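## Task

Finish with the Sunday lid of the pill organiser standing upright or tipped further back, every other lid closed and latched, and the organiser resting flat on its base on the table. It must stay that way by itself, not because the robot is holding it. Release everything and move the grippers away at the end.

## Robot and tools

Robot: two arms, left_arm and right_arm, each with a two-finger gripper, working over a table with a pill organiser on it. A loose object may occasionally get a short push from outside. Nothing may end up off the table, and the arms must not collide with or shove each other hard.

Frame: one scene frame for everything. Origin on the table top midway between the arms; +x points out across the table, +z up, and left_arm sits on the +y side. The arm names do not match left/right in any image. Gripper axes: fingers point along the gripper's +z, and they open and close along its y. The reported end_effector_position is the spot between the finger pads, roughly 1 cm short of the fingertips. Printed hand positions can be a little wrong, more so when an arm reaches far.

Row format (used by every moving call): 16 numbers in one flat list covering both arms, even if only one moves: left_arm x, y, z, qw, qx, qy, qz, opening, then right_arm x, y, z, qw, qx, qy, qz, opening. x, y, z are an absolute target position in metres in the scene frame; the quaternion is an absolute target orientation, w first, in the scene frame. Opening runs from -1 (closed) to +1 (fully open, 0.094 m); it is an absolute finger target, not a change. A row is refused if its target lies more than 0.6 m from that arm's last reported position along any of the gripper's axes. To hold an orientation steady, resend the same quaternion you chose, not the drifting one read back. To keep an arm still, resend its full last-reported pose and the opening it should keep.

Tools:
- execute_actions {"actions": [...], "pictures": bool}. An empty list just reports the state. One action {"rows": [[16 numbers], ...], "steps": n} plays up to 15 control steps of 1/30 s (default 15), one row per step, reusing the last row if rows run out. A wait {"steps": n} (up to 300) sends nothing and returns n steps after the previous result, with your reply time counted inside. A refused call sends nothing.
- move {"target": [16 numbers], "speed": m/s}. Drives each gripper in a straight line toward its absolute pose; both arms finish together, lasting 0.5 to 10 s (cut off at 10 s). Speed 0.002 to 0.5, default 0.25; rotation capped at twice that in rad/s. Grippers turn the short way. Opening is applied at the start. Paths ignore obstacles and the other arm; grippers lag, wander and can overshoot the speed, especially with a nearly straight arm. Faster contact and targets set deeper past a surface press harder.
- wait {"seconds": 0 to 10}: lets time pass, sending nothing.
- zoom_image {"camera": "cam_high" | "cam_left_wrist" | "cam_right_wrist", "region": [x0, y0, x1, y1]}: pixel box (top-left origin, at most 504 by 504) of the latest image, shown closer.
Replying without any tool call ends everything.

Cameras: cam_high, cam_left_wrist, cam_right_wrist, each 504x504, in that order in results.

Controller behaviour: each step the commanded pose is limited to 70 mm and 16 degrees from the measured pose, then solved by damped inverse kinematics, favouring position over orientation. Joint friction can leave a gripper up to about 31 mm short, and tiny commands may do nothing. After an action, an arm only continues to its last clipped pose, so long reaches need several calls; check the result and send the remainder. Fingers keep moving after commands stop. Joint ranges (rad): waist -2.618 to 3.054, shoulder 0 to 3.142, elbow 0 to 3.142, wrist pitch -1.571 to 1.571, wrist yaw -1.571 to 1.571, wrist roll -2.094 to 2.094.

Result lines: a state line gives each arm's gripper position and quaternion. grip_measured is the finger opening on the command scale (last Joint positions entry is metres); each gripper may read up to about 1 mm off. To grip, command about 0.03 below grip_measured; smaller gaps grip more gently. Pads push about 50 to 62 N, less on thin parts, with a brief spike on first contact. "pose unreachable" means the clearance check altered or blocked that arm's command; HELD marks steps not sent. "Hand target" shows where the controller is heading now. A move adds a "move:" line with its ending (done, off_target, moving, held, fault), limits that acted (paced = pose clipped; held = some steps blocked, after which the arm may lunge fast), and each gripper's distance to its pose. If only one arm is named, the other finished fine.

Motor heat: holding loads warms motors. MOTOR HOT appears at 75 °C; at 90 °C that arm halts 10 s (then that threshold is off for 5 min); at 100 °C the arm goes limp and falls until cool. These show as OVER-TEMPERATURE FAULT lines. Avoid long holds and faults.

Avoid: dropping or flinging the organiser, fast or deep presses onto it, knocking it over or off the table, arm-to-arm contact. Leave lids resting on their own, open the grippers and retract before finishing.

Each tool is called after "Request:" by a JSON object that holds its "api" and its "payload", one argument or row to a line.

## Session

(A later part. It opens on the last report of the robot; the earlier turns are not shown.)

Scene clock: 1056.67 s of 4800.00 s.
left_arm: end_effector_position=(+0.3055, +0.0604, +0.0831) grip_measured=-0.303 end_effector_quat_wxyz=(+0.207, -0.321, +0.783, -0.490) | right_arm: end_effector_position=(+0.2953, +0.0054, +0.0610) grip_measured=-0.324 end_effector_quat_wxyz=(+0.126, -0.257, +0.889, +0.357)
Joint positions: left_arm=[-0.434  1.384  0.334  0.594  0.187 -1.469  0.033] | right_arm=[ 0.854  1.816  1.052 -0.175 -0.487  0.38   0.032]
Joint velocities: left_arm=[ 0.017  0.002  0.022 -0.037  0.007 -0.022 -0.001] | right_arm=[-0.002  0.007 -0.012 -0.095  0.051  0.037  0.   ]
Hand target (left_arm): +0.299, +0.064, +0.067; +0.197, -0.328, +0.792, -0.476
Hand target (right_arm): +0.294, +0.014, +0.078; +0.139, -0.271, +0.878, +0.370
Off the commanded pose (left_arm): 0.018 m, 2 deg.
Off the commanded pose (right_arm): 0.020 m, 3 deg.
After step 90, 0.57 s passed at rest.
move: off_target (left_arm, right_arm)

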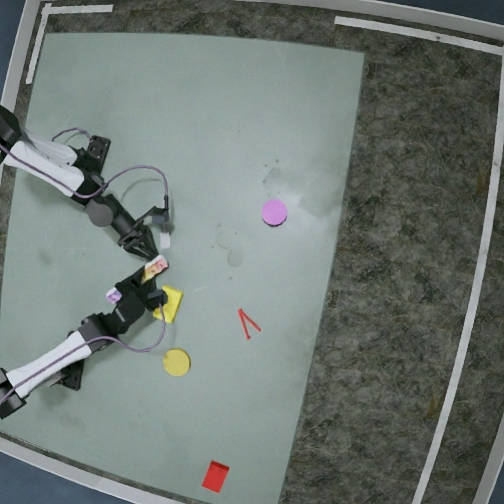

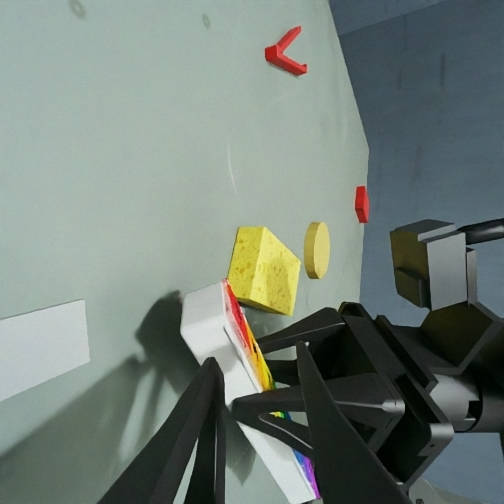

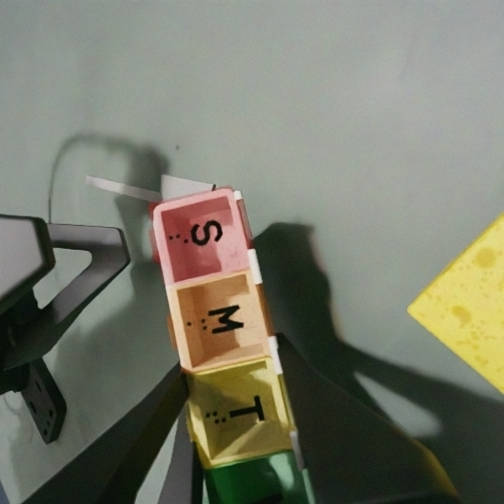

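Request:
{"api": "move", "payload": {
  "target": [0.325,0.046,0.077,0.197,-0.328,0.792,-0.476,-0.3,0.295,0.015,0.078,0.139,-0.271,0.878,0.370,-0.4],
  "speed": 0.02
}}

Request:
{"api": "zoom_image", "payload": {
  "camera": "cam_left_wrist",
  "region": [150,250,330,430]
}}

Scene clock: 1065.50 s of 4800.00 s.
left_arm: end_effector_position=(+0.3246, +0.0481, +0.0879) grip_measured=-0.303 end_effector_quat_wxyz=(+0.207, -0.321, +0.783, -0.491) | right_arm: end_effector_position=(+0.2953, +0.0054, +0.0610) grip_measured=-0.324 end_effector_quat_wxyz=(+0.126, -0.257, +0.889, +0.357)
Joint positions: left_arm=[-0.434  1.465  0.423  0.587  0.187 -1.469  0.033] | right_arm=[ 0.854  1.816  1.052 -0.175 -0.487  0.38   0.032]
Joint velocities: left_arm=[-0.007 -0.012  0.002 -0.11   0.037  0.125  0.   ] | right_arm=[ 0.007 -0.002 -0.002  0.037 -0.037  0.022  0.   ]
Hand target (left_arm): +0.324, +0.047, +0.078; +0.197, -0.328, +0.792, -0.476
Hand target (right_arm): +0.294, +0.014, +0.078; +0.139, -0.271, +0.878, +0.370
Off the commanded pose (left_arm): 0.011 m, 2 deg.
Off the commanded pose (right_arm): 0.020 m, 3 deg.
After step 90, 4.33 s passed at rest.
move: off_target (left_arm, right_arm)

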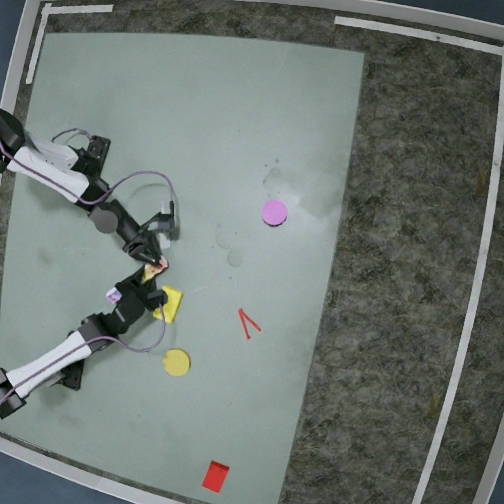

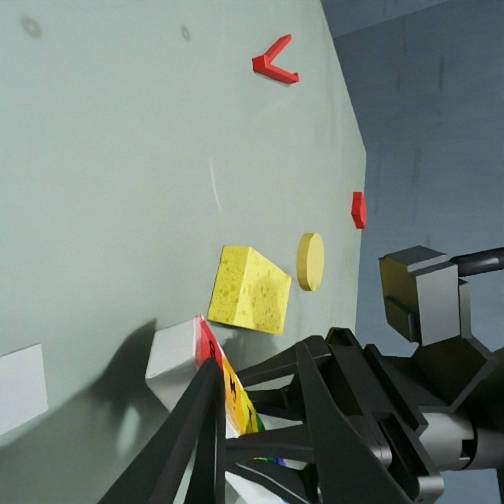

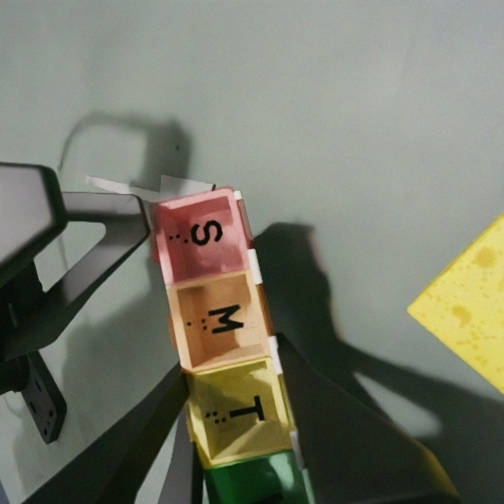

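Region (150, 250, 330, 430) of cam_left_wrist's 504x504 image, scaled by 2.800, with more detail than that image has.

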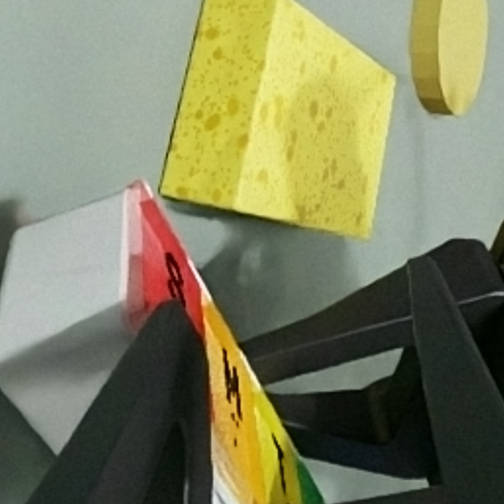

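Request:
{"api": "move", "payload": {
  "target": [0.300,0.066,0.066,0.197,-0.328,0.792,-0.476,-0.3,0.295,0.015,0.078,0.139,-0.271,0.878,0.370,-0.4],
  "speed": 0.03
}}

Request:
{"api": "move", "payload": {
  "target": [0.312,0.056,0.062,0.197,-0.328,0.792,-0.476,-0.3,0.295,0.015,0.078,0.139,-0.271,0.878,0.370,-0.4],
  "speed": 0.02
}}

Scene clock: 1071.53 s of 4800.00 s.
left_arm: end_effector_position=(+0.3052, +0.0606, +0.0691) grip_measured=-0.303 end_effector_quat_wxyz=(+0.199, -0.326, +0.791, -0.479) | right_arm: end_effector_position=(+0.2942, +0.0043, +0.0599) grip_measured=-0.324 end_effector_quat_wxyz=(+0.123, -0.257, +0.890, +0.355)
Joint positions: left_arm=[-0.434  1.435  0.332  0.614  0.187 -1.469  0.033] | right_arm=[ 0.854  1.816  1.052 -0.183 -0.487  0.38   0.032]
Joint velocities: left_arm=[-0.017 -0.022  0.007 -0.037 -0.066 -0.007 -0.001] | right_arm=[-0.017 -0.012 -0.012  0.037  0.022  0.037 -0.001]
Hand target (left_arm): +0.300, +0.066, +0.066; +0.197, -0.328, +0.792, -0.476
Hand target (right_arm): +0.294, +0.014, +0.078; +0.139, -0.271, +0.878, +0.370
Off the commanded pose (left_arm): 0.008 m, 1 deg.
Off the commanded pose (right_arm): 0.021 m, 3 deg.
After step 90, 1.53 s passed at rest.
move: off_target (right_arm)

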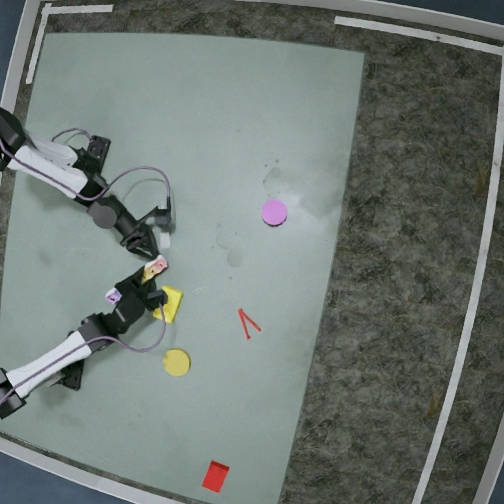

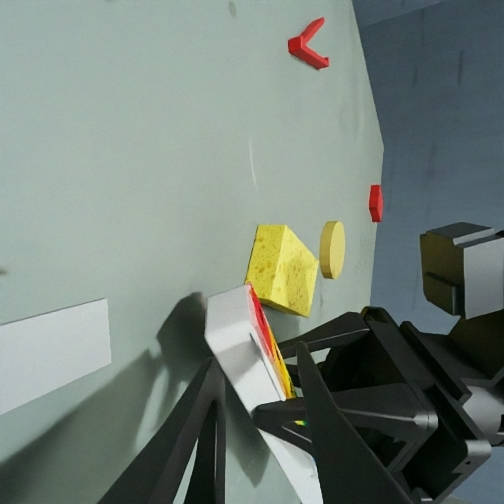

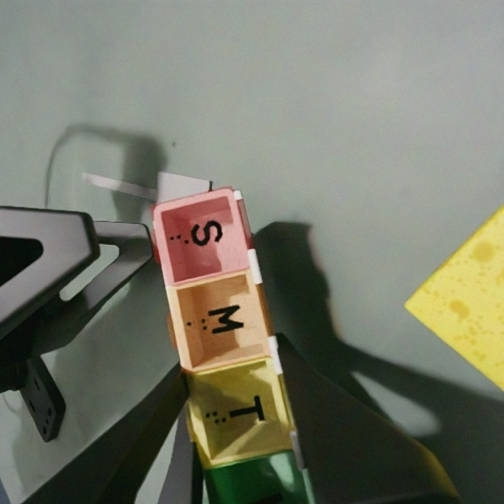

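Scene clock: 1073.20 s of 4800.00 s.
left_arm: end_effector_position=(+0.3065, +0.0598, +0.0623) grip_measured=-0.303 end_effector_quat_wxyz=(+0.197, -0.327, +0.793, -0.476) | right_arm: end_effector_position=(+0.2942, +0.0043, +0.0599) grip_measured=-0.324 end_effector_quat_wxyz=(+0.123, -0.257, +0.890, +0.355)
Joint positions: left_arm=[-0.434  1.473  0.332  0.642  0.187 -1.469  0.033] | right_arm=[ 0.854  1.816  1.052 -0.183 -0.487  0.38   0.032]
Joint velocities: left_arm=[ 0.022 -0.007 -0.017 -0.007  0.007  0.022  0.001] | right_arm=[-0.012  0.002  0.002 -0.037 -0.022 -0.037 -0.001]
Hand target (left_arm): +0.312, +0.056, +0.062; +0.197, -0.328, +0.792, -0.476
Hand target (right_arm): +0.294, +0.014, +0.078; +0.139, -0.271, +0.878, +0.370
Off the commanded pose (left_arm): 0.007 m, 0 deg.
Off the commanded pose (right_arm): 0.021 m, 3 deg.
move: off_target (right_arm)

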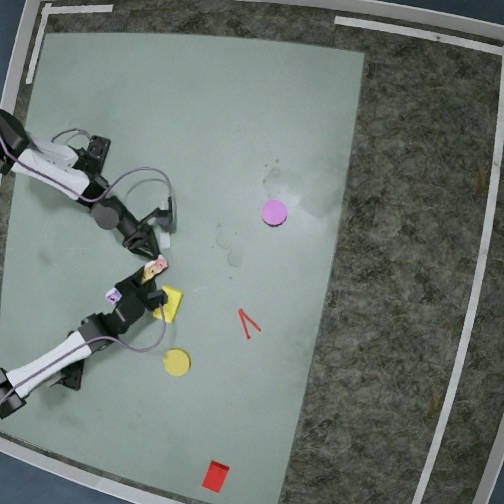

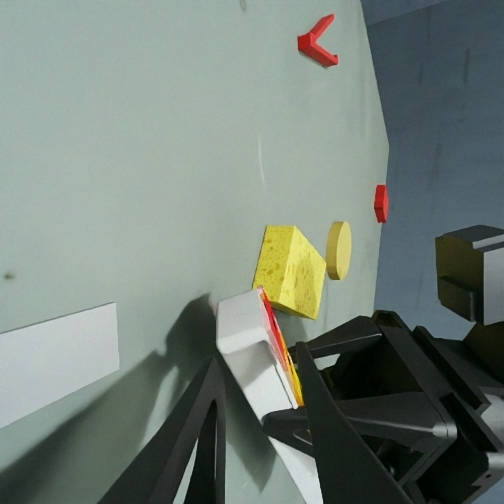

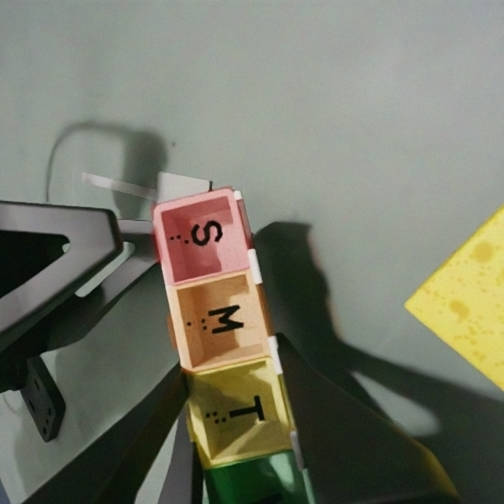

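Request:
{"api": "move", "payload": {
  "target": [0.317,0.051,0.076,0.197,-0.328,0.792,-0.476,-0.3,0.295,0.015,0.078,0.139,-0.271,0.878,0.370,-0.4],
  "speed": 0.015
}}

Request:
{"api": "zoom_image", "payload": {
  "camera": "cam_left_wrist",
  "region": [150,250,330,430]
}}

Scene clock: 1084.00 s of 4800.00 s.
left_arm: end_effector_position=(+0.3162, +0.0535, +0.0727) grip_measured=-0.303 end_effector_quat_wxyz=(+0.198, -0.326, +0.791, -0.478) | right_arm: end_effector_position=(+0.2942, +0.0043, +0.0599) grip_measured=-0.324 end_effector_quat_wxyz=(+0.123, -0.257, +0.890, +0.355)
Joint positions: left_arm=[-0.434  1.473  0.388  0.593  0.187 -1.469  0.033] | right_arm=[ 0.854  1.816  1.052 -0.183 -0.487  0.38   0.032]
Joint velocities: left_arm=[ 0.002  0.007  0.007 -0.007  0.066 -0.037  0.   ] | right_arm=[ 0.012  0.012 -0.002 -0.051 -0.081 -0.037  0.002]
Hand target (left_arm): +0.317, +0.051, +0.076; +0.197, -0.328, +0.792, -0.476
Hand target (right_arm): +0.294, +0.014, +0.078; +0.139, -0.271, +0.878, +0.370
Off the commanded pose (left_arm): 0.004 m, 0 deg.
Off the commanded pose (right_arm): 0.021 m, 3 deg.
After step 90, 5.63 s passed at rest.
move: off_target (right_arm)

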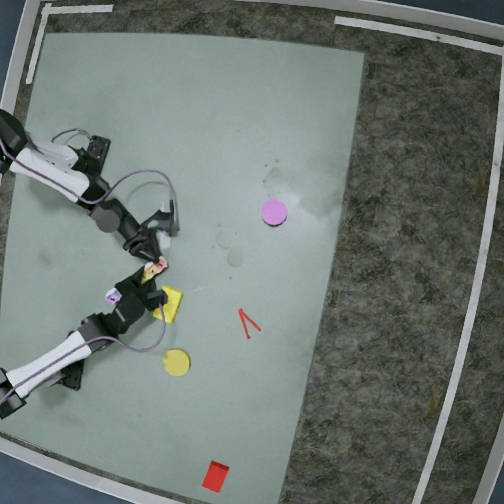

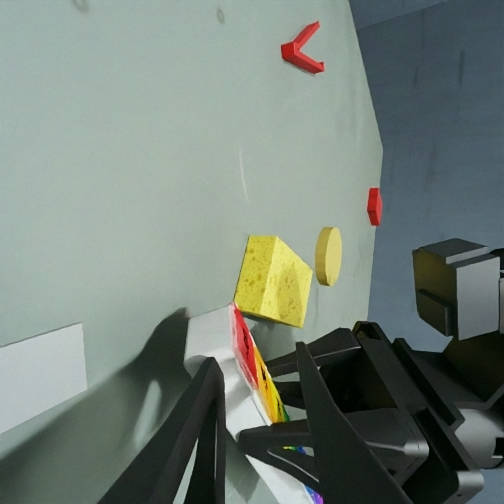

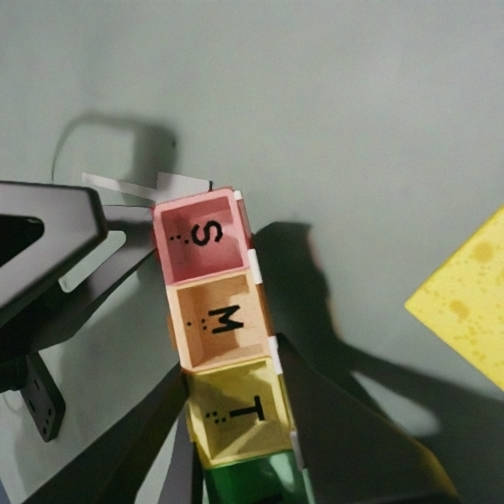

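Region (150, 250, 330, 430) of cam_left_wrist's 504x504 image, scaled by 2.800, with more detail than that image has.

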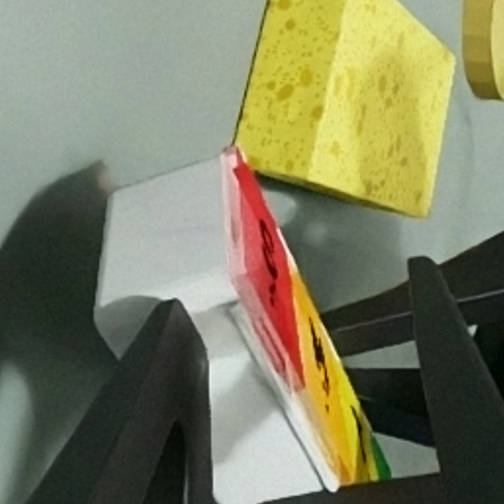

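Request:
{"api": "move", "payload": {
  "target": [0.321,0.048,0.083,0.197,-0.328,0.792,-0.476,-0.3,0.295,0.015,0.078,0.139,-0.271,0.878,0.370,-0.4],
  "speed": 0.015
}}

Request:
{"api": "zoom_image", "payload": {
  "camera": "cam_left_wrist",
  "region": [150,250,330,430]
}}

Scene clock: 1099.60 s of 4800.00 s.
left_arm: end_effector_position=(+0.3189, +0.0517, +0.0737) grip_measured=-0.303 end_effector_quat_wxyz=(+0.194, -0.329, +0.795, -0.471) | right_arm: end_effector_position=(+0.2950, +0.0039, +0.0596) grip_measured=-0.324 end_effector_quat_wxyz=(+0.125, -0.256, +0.891, +0.353)
Joint positions: left_arm=[-0.434  1.473  0.417  0.544  0.187 -1.469  0.033] | right_arm=[ 0.854  1.816  1.052 -0.183 -0.481  0.38   0.032]
Joint velocities: left_arm=[-0.002 -0.002 -0.007 -0.037 -0.022  0.007 -0.001] | right_arm=[-0.007 -0.017 -0.002  0.066  0.022  0.007  0.   ]
Hand target (left_arm): +0.321, +0.048, +0.083; +0.197, -0.328, +0.792, -0.476
Hand target (right_arm): +0.294, +0.014, +0.078; +0.139, -0.271, +0.878, +0.370
Off the commanded pose (left_arm): 0.010 m, 1 deg.
Off the commanded pose (right_arm): 0.022 m, 3 deg.
After step 90, 10.43 s passed at rest.
move: off_target (right_arm)

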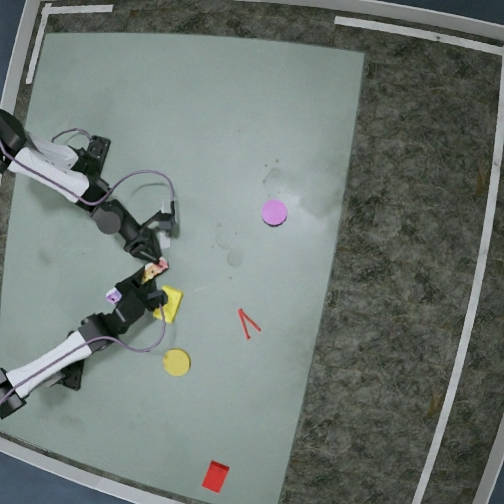

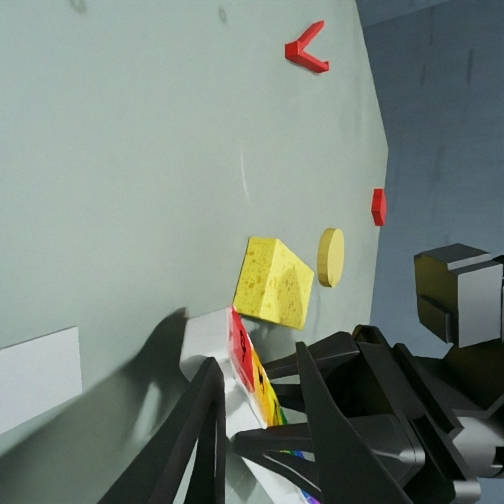

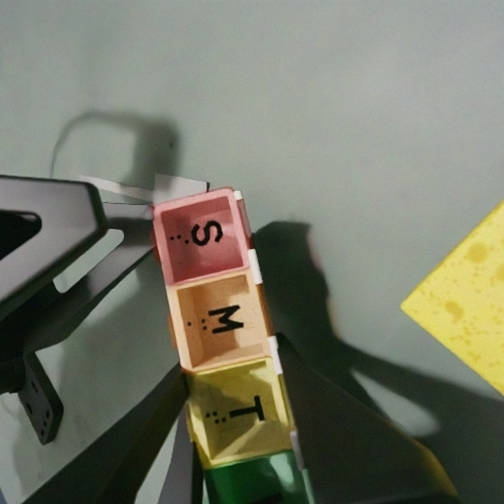

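Region (150, 250, 330, 430) of cam_left_wrist's 504x504 image, scaled by 2.800, with more detail than that image has.

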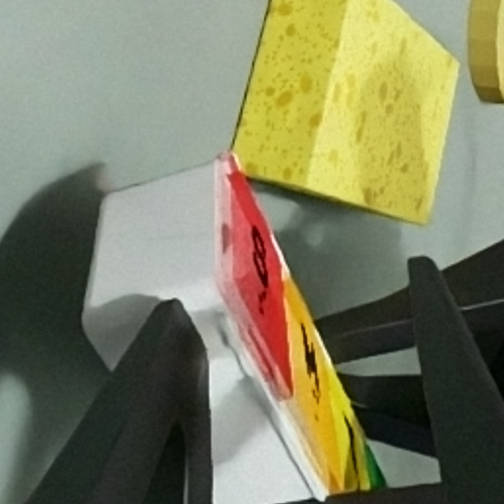

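Request:
{"api": "move", "payload": {
  "target": [0.325,0.044,0.081,0.197,-0.328,0.792,-0.476,-0.88,0.295,0.015,0.078,0.139,-0.271,0.878,0.370,-0.4],
  "speed": 0.02
}}

Request:
{"api": "zoom_image", "payload": {
  "camera": "cam_left_wrist",
  "region": [150,250,330,430]
}}

Scene clock: 1108.60 s of 4800.00 s.
left_arm: end_effector_position=(+0.3241, +0.0491, +0.0810) grip_measured=-0.878 end_effector_quat_wxyz=(+0.199, -0.327, +0.791, -0.477) | right_arm: end_effector_position=(+0.2944, +0.0040, +0.0598) grip_measured=-0.324 end_effector_quat_wxyz=(+0.123, -0.256, +0.891, +0.355)
Joint positions: left_arm=[-0.434  1.473  0.437  0.544  0.184 -1.469  0.006] | right_arm=[ 0.854  1.816  1.052 -0.184 -0.486  0.38   0.032]
Joint velocities: left_arm=[-0.007 -0.007 -0.007  0.066 -0.007 -0.051  0.   ] | right_arm=[-0.012 -0.002  0.012 -0.095  0.007  0.007 -0.002]
Hand target (left_arm): +0.325, +0.044, +0.081; +0.197, -0.328, +0.792, -0.476
Hand target (right_arm): +0.294, +0.014, +0.078; +0.139, -0.271, +0.878, +0.370
Off the commanded pose (left_arm): 0.005 m, 0 deg.
Off the commanded pose (right_arm): 0.021 m, 3 deg.
After step 90, 4.27 s passed at rest.
move: off_target (right_arm)

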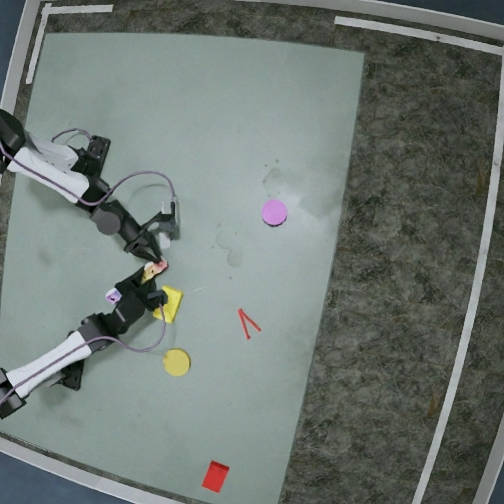

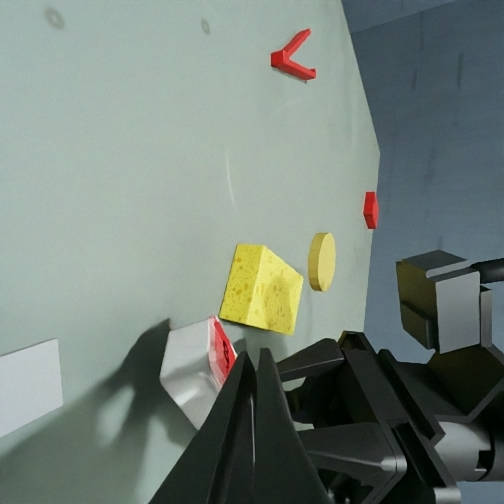

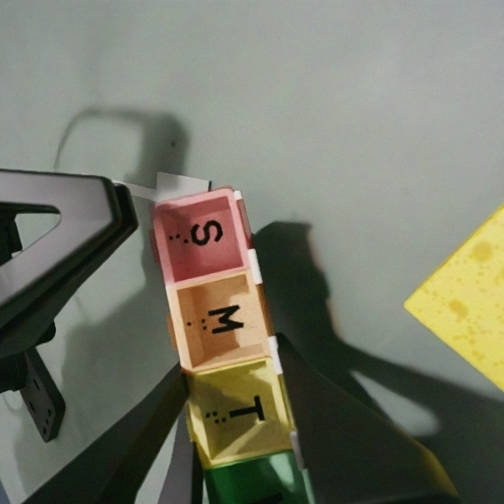

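Region (150, 250, 330, 430) of cam_left_wrist's 504x504 image, scaled by 2.800, with more detail than that image has.

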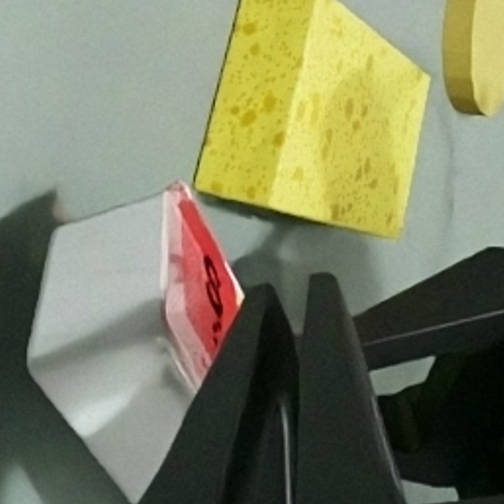

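Request:
{"api": "move", "payload": {
  "target": [0.302,0.066,0.088,0.137,-0.357,0.863,-0.331,-0.5,0.295,0.015,0.078,0.139,-0.271,0.878,0.370,-0.4],
  "speed": 0.03
}}

Scene clock: 1140.93 s of 4800.00 s.
left_arm: end_effector_position=(+0.3029, +0.0679, +0.0814) grip_measured=-0.503 end_effector_quat_wxyz=(+0.132, -0.364, +0.860, -0.333) | right_arm: end_effector_position=(+0.2938, +0.0036, +0.0594) grip_measured=-0.324 end_effector_quat_wxyz=(+0.121, -0.256, +0.891, +0.354)
Joint positions: left_arm=[-0.443  1.37   0.69  -0.169  0.14  -1.437  0.023] | right_arm=[ 0.854  1.816  1.052 -0.187 -0.487  0.38   0.032]
Joint velocities: left_arm=[-0.022  0.002 -0.007 -0.051 -0.037  0.037 -0.   ] | right_arm=[ 0.012 -0.012  0.012  0.022  0.022  0.051  0.   ]
Hand target (left_arm): +0.301, +0.067, +0.088; +0.135, -0.358, +0.862, -0.332
Hand target (right_arm): +0.294, +0.014, +0.079; +0.139, -0.271, +0.878, +0.370
Off the commanded pose (left_arm): 0.007 m, 1 deg.
Off the commanded pose (right_arm): 0.022 m, 4 deg.
After step 90, 23.20 s passed at rest.
move: off_target (right_arm)

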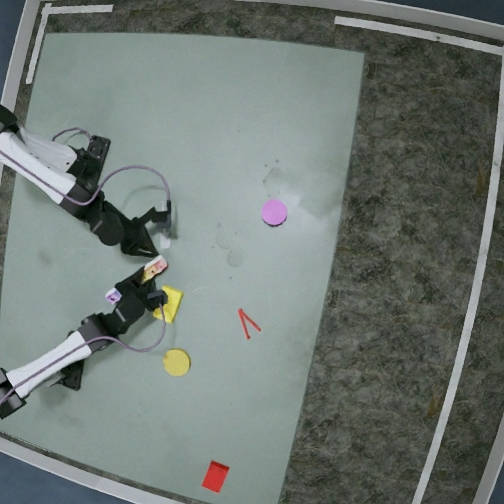

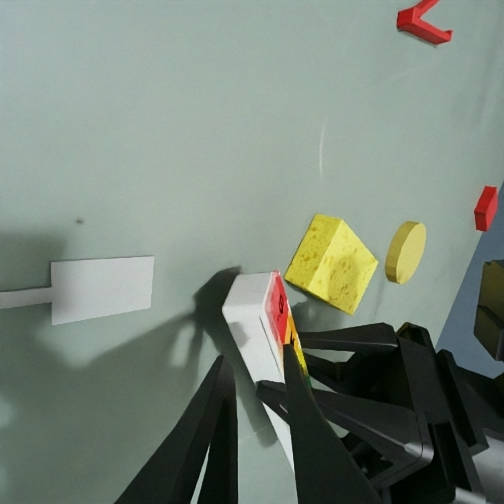

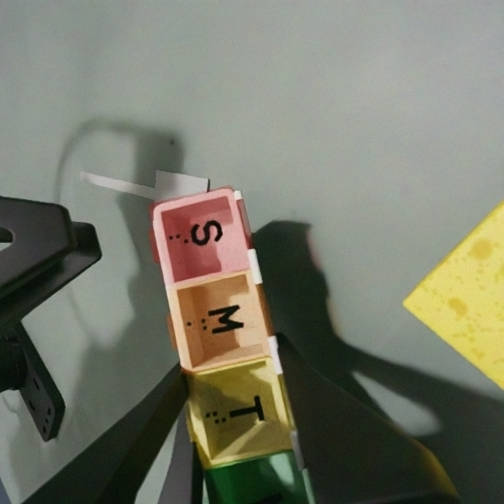

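Request:
{"api": "move", "payload": {
  "target": [0.316,0.052,0.074,0.137,-0.357,0.863,-0.331,-0.5,0.295,0.015,0.078,0.139,-0.271,0.878,0.370,-0.4],
  "speed": 0.02
}}

Scene clock: 1149.10 s of 4800.00 s.
left_arm: end_effector_position=(+0.3129, +0.0572, +0.0768) grip_measured=-0.503 end_effector_quat_wxyz=(+0.136, -0.359, +0.861, -0.334) | right_arm: end_effector_position=(+0.2938, +0.0036, +0.0594) grip_measured=-0.324 end_effector_quat_wxyz=(+0.121, -0.256, +0.891, +0.354)
Joint positions: left_arm=[-0.458  1.437  0.719 -0.125  0.128 -1.437  0.023] | right_arm=[ 0.854  1.816  1.052 -0.187 -0.487  0.38   0.032]
Joint velocities: left_arm=[-0.012 -0.027 -0.002 -0.066 -0.066 -0.051 -0.001] | right_arm=[-0.002 -0.032 -0.007 -0.007  0.007 -0.007 -0.001]
Hand target (left_arm): +0.316, +0.052, +0.074; +0.137, -0.357, +0.863, -0.331
Hand target (right_arm): +0.294, +0.014, +0.079; +0.139, -0.271, +0.878, +0.370
Off the commanded pose (left_arm): 0.007 m, 0 deg.
Off the commanded pose (right_arm): 0.022 m, 4 deg.
After step 90, 3.40 s passed at rest.
move: off_target (right_arm)

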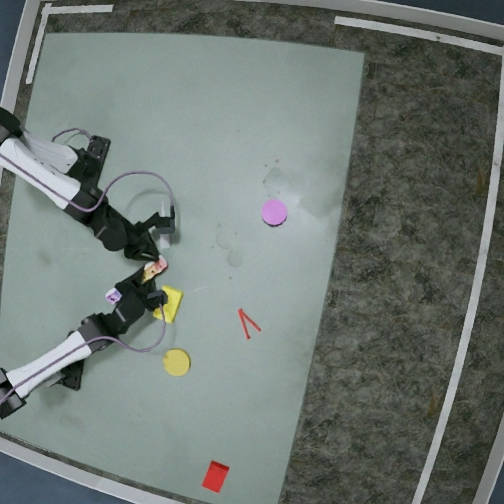

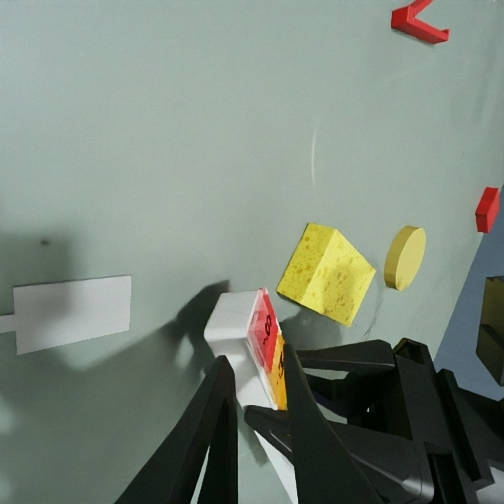

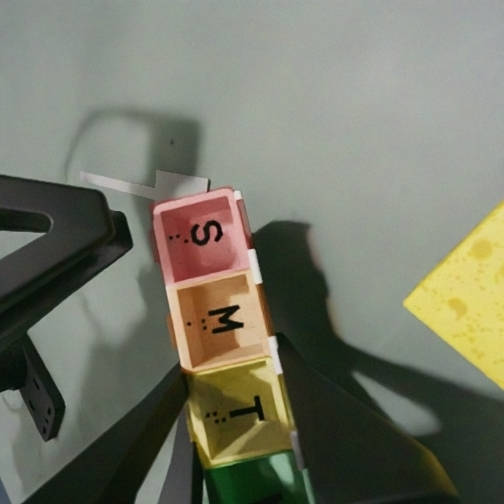

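Request:
{"api": "move", "payload": {
  "target": [0.323,0.043,0.070,0.137,-0.357,0.863,-0.331,-0.5,0.295,0.015,0.078,0.139,-0.271,0.878,0.370,-0.4],
  "speed": 0.02
}}

Request:
{"api": "zoom_image", "payload": {
  "camera": "cam_left_wrist",
  "region": [150,250,330,430]
}}

Scene clock: 1155.33 s of 4800.00 s.
left_arm: end_effector_position=(+0.3197, +0.0486, +0.0728) grip_measured=-0.503 end_effector_quat_wxyz=(+0.137, -0.356, +0.862, -0.333) | right_arm: end_effector_position=(+0.2935, +0.0038, +0.0594) grip_measured=-0.324 end_effector_quat_wxyz=(+0.121, -0.256, +0.891, +0.354)
Joint positions: left_arm=[-0.47   1.488  0.747 -0.102  0.119 -1.44   0.023] | right_arm=[ 0.855  1.816  1.052 -0.187 -0.487  0.38   0.032]
Joint velocities: left_arm=[-0.012 -0.007 -0.007  0.007  0.007 -0.022 -0.   ] | right_arm=[-0.012  0.012 -0.007  0.037  0.007 -0.051  0.001]
Hand target (left_arm): +0.323, +0.043, +0.070; +0.137, -0.357, +0.863, -0.331
Hand target (right_arm): +0.294, +0.014, +0.079; +0.139, -0.271, +0.878, +0.370
Off the commanded pose (left_arm): 0.007 m, 0 deg.
Off the commanded pose (right_arm): 0.022 m, 4 deg.
After step 90, 1.47 s passed at rest.
move: off_target (right_arm)

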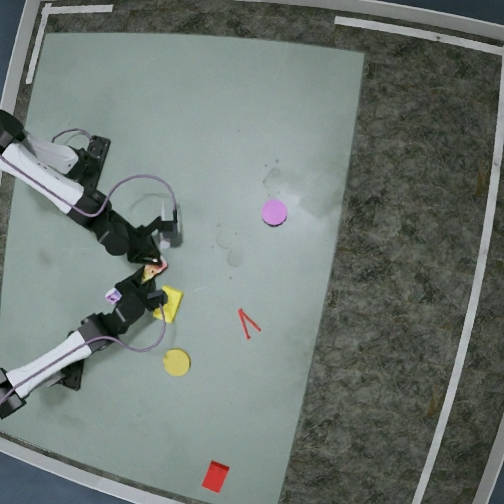

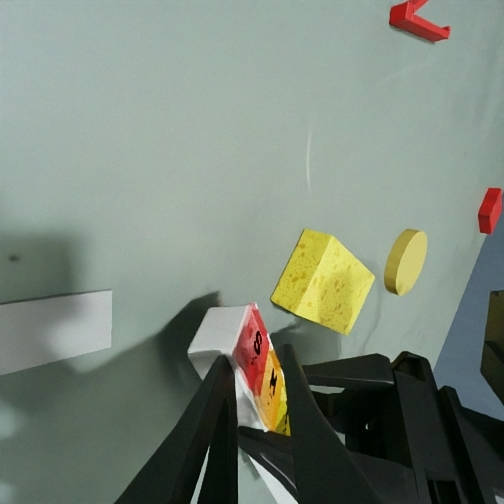

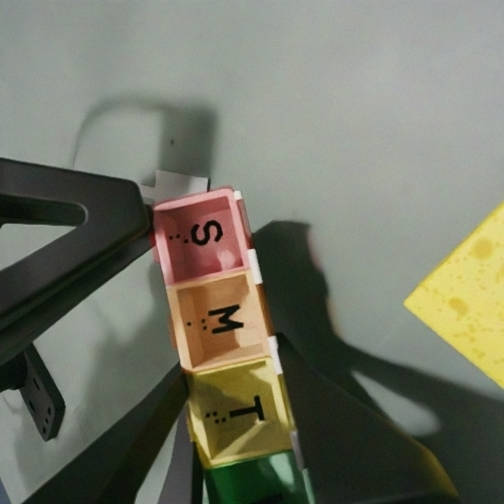

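Region (150, 250, 330, 430) of cam_left_wrist's 504x504 image, scaled by 2.800, with more detail than that image has.

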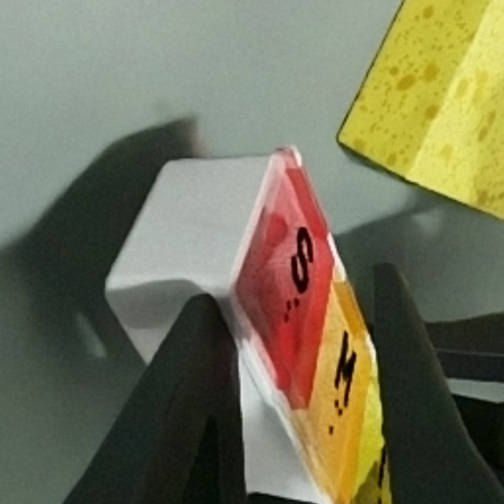

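Request:
{"api": "move", "payload": {
  "target": [0.315,0.038,0.070,0.137,-0.357,0.863,-0.331,-0.5,0.295,0.015,0.078,0.139,-0.271,0.878,0.370,-0.4],
  "speed": 0.015
}}

Request:
{"api": "zoom_image", "payload": {
  "camera": "cam_left_wrist",
  "region": [150,250,330,430]
}}

Scene clock: 1171.37 s of 4800.00 s.
left_arm: end_effector_position=(+0.3182, +0.0465, +0.0722) grip_measured=-0.502 end_effector_quat_wxyz=(+0.147, -0.362, +0.861, -0.326) | right_arm: end_effector_position=(+0.2931, +0.0034, +0.0589) grip_measured=-0.324 end_effector_quat_wxyz=(+0.120, -0.256, +0.892, +0.353)
Joint positions: left_arm=[-0.497  1.488  0.747 -0.102  0.075 -1.461  0.023] | right_arm=[ 0.855  1.816  1.052 -0.191 -0.487  0.38   0.032]
Joint velocities: left_arm=[-0.017 -0.007 -0.002 -0.022 -0.007 -0.022 -0.001] | right_arm=[ 0.002 -0.012  0.012  0.037 -0.051  0.051 -0.001]
Hand target (left_arm): +0.315, +0.038, +0.070; +0.137, -0.357, +0.863, -0.330
Hand target (right_arm): +0.294, +0.014, +0.079; +0.139, -0.271, +0.878, +0.370
Off the commanded pose (left_arm): 0.009 m, 1 deg.
Off the commanded pose (right_arm): 0.022 m, 4 deg.
After step 90, 10.77 s passed at rest.
move: off_target (right_arm)

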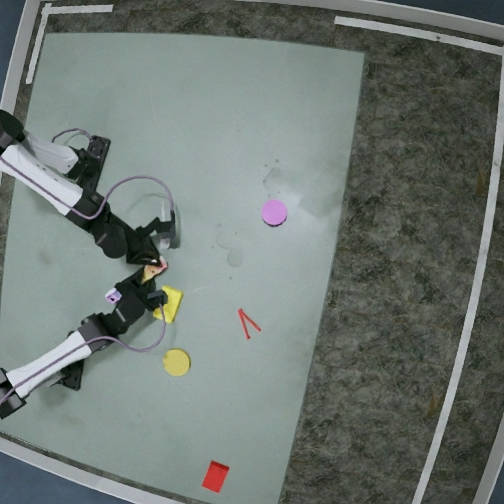

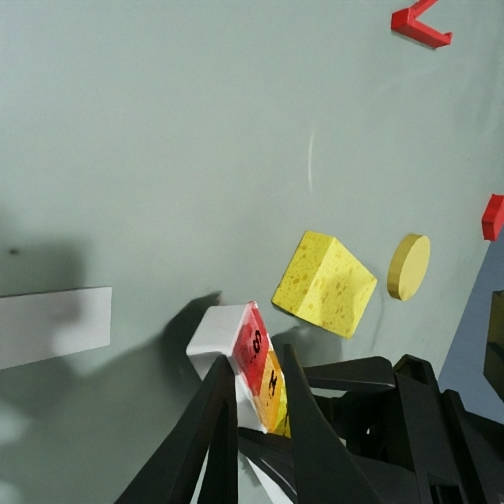

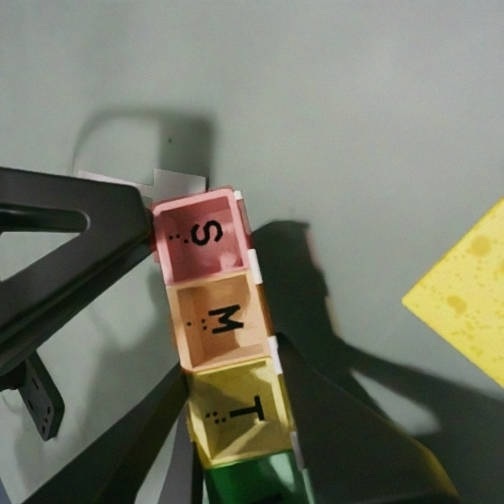

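Region (150, 250, 330, 430) of cam_left_wrist's 504x504 image, scaled by 2.800, with more detail than that image has.

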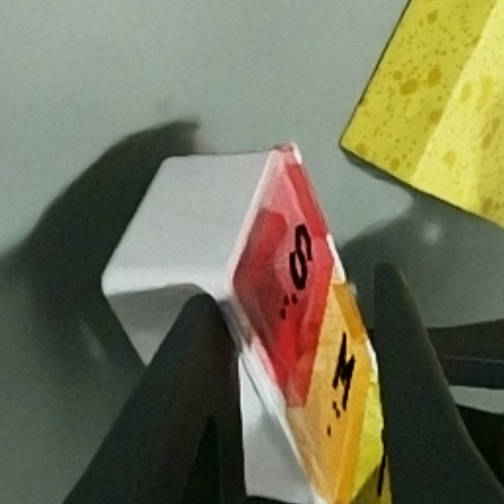

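Request:
{"api": "move", "payload": {
  "target": [0.319,0.040,0.071,0.137,-0.357,0.863,-0.331,-0.9,0.295,0.015,0.078,0.139,-0.271,0.878,0.370,-0.4],
  "speed": 0.02
}}

Request:
{"api": "zoom_image", "payload": {
  "camera": "cam_left_wrist",
  "region": [150,250,330,430]
}}

Scene clock: 1180.43 s of 4800.00 s.
left_arm: end_effector_position=(+0.3154, +0.0501, +0.0682) grip_measured=-0.897 end_effector_quat_wxyz=(+0.144, -0.365, +0.864, -0.314) | right_arm: end_effector_position=(+0.2952, +0.0028, +0.0599) grip_measured=-0.324 end_effector_quat_wxyz=(+0.124, -0.255, +0.892, +0.352)
Joint positions: left_arm=[-0.497  1.488  0.747 -0.126  0.068 -1.462  0.005] | right_arm=[ 0.853  1.814  1.052 -0.188 -0.481  0.38   0.032]
Joint velocities: left_arm=[-0.012 -0.017 -0.002 -0.022  0.022 -0.037 -0.001] | right_arm=[-0.007 -0.022 -0.007  0.022  0.022  0.007 -0.   ]
Hand target (left_arm): +0.319, +0.040, +0.071; +0.137, -0.357, +0.863, -0.331
Hand target (right_arm): +0.294, +0.014, +0.079; +0.139, -0.271, +0.878, +0.370
Off the commanded pose (left_arm): 0.011 m, 2 deg.
Off the commanded pose (right_arm): 0.022 m, 4 deg.
After step 90, 4.23 s passed at rest.
move: off_target (left_arm, right_arm)

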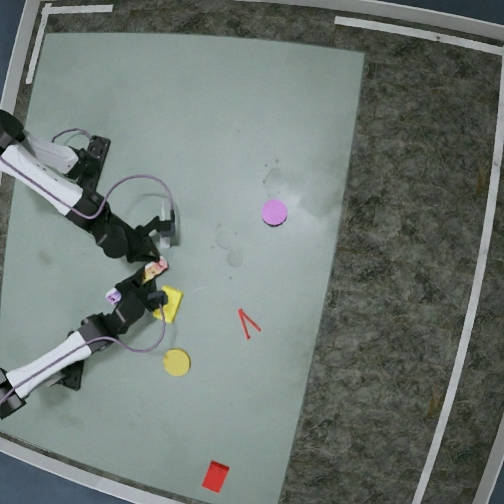

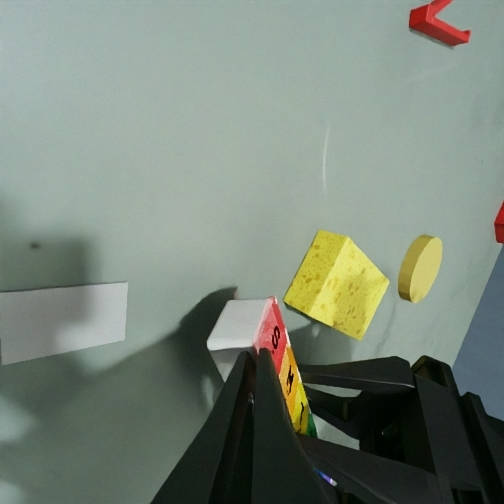

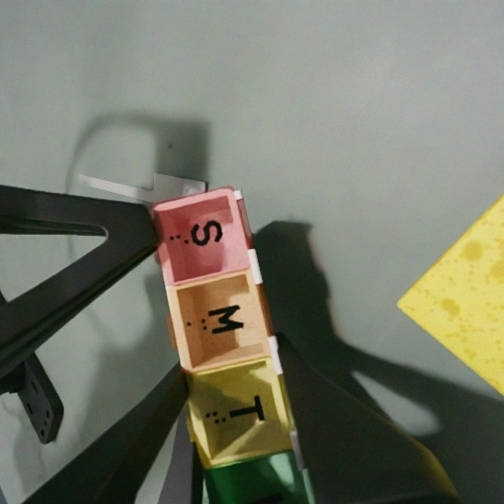

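Region (150, 250, 330, 430) of cam_left_wrist's 504x504 image, scaled by 2.800, with more detail than that image has.

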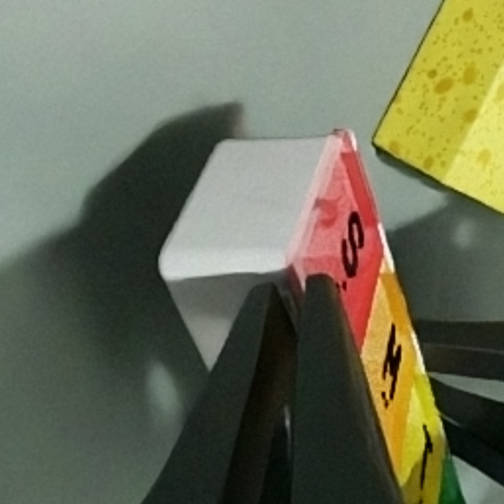

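Request:
{"api": "move", "payload": {
  "target": [0.334,0.031,0.093,0.137,-0.357,0.863,-0.331,-0.9,0.290,0.010,0.047,0.139,-0.271,0.878,0.370,-0.4],
  "speed": 0.03
}}

Request:
{"api": "zoom_image", "payload": {
  "camera": "cam_left_wrist",
  "region": [150,250,330,430]
}}

Scene clock: 1189.77 s of 4800.00 s.
left_arm: end_effector_position=(+0.3334, +0.0316, +0.1009) grip_measured=-0.898 end_effector_quat_wxyz=(+0.147, -0.356, +0.857, -0.342) | right_arm: end_effector_position=(+0.2954, +0.0072, +0.0505) grip_measured=-0.324 end_effector_quat_wxyz=(+0.140, -0.261, +0.883, +0.364)
Joint positions: left_arm=[-0.497  1.506  0.866 -0.172  0.092 -1.462  0.005] | right_arm=[ 0.858  1.833  1.003 -0.076 -0.486  0.38   0.032]
Joint velocities: left_arm=[ 0.007 -0.002 -0.002 -0.095  0.007 -0.007  0.   ] | right_arm=[-0.002 -0.007  0.002 -0.007  0.022 -0.007 -0.001]
Hand target (left_arm): +0.334, +0.031, +0.093; +0.137, -0.357, +0.863, -0.331
Hand target (right_arm): +0.290, +0.010, +0.047; +0.138, -0.271, +0.878, +0.370
Off the commanded pose (left_arm): 0.008 m, 2 deg.
Off the commanded pose (right_arm): 0.007 m, 1 deg.
After step 90, 4.80 s passed at rest.
move: done

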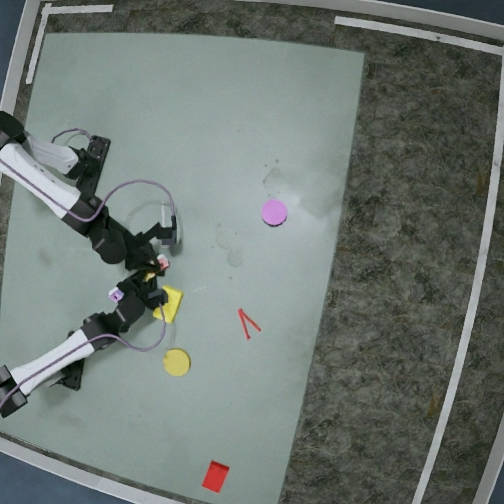

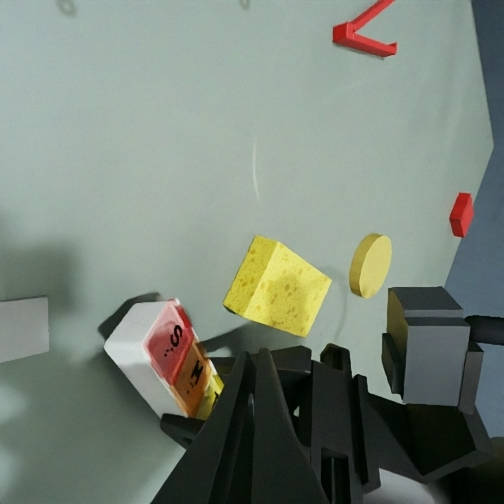

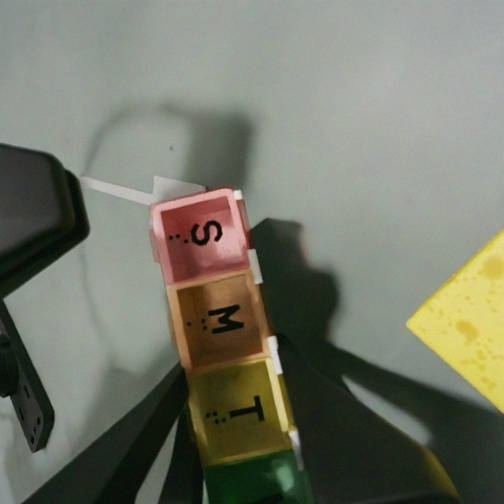

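Region (150, 250, 330, 430) of cam_left_wrist's 504x504 image, scaled by 2.800, with more detail than that image has.

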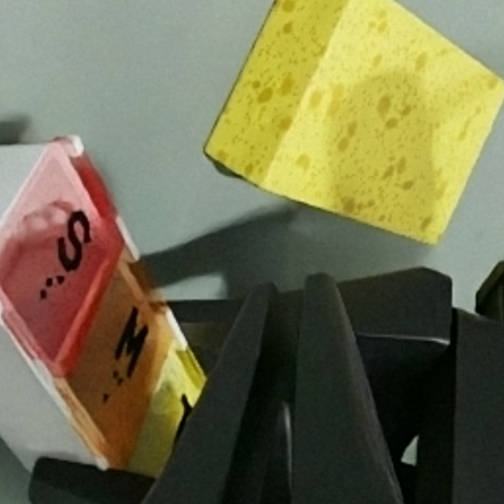

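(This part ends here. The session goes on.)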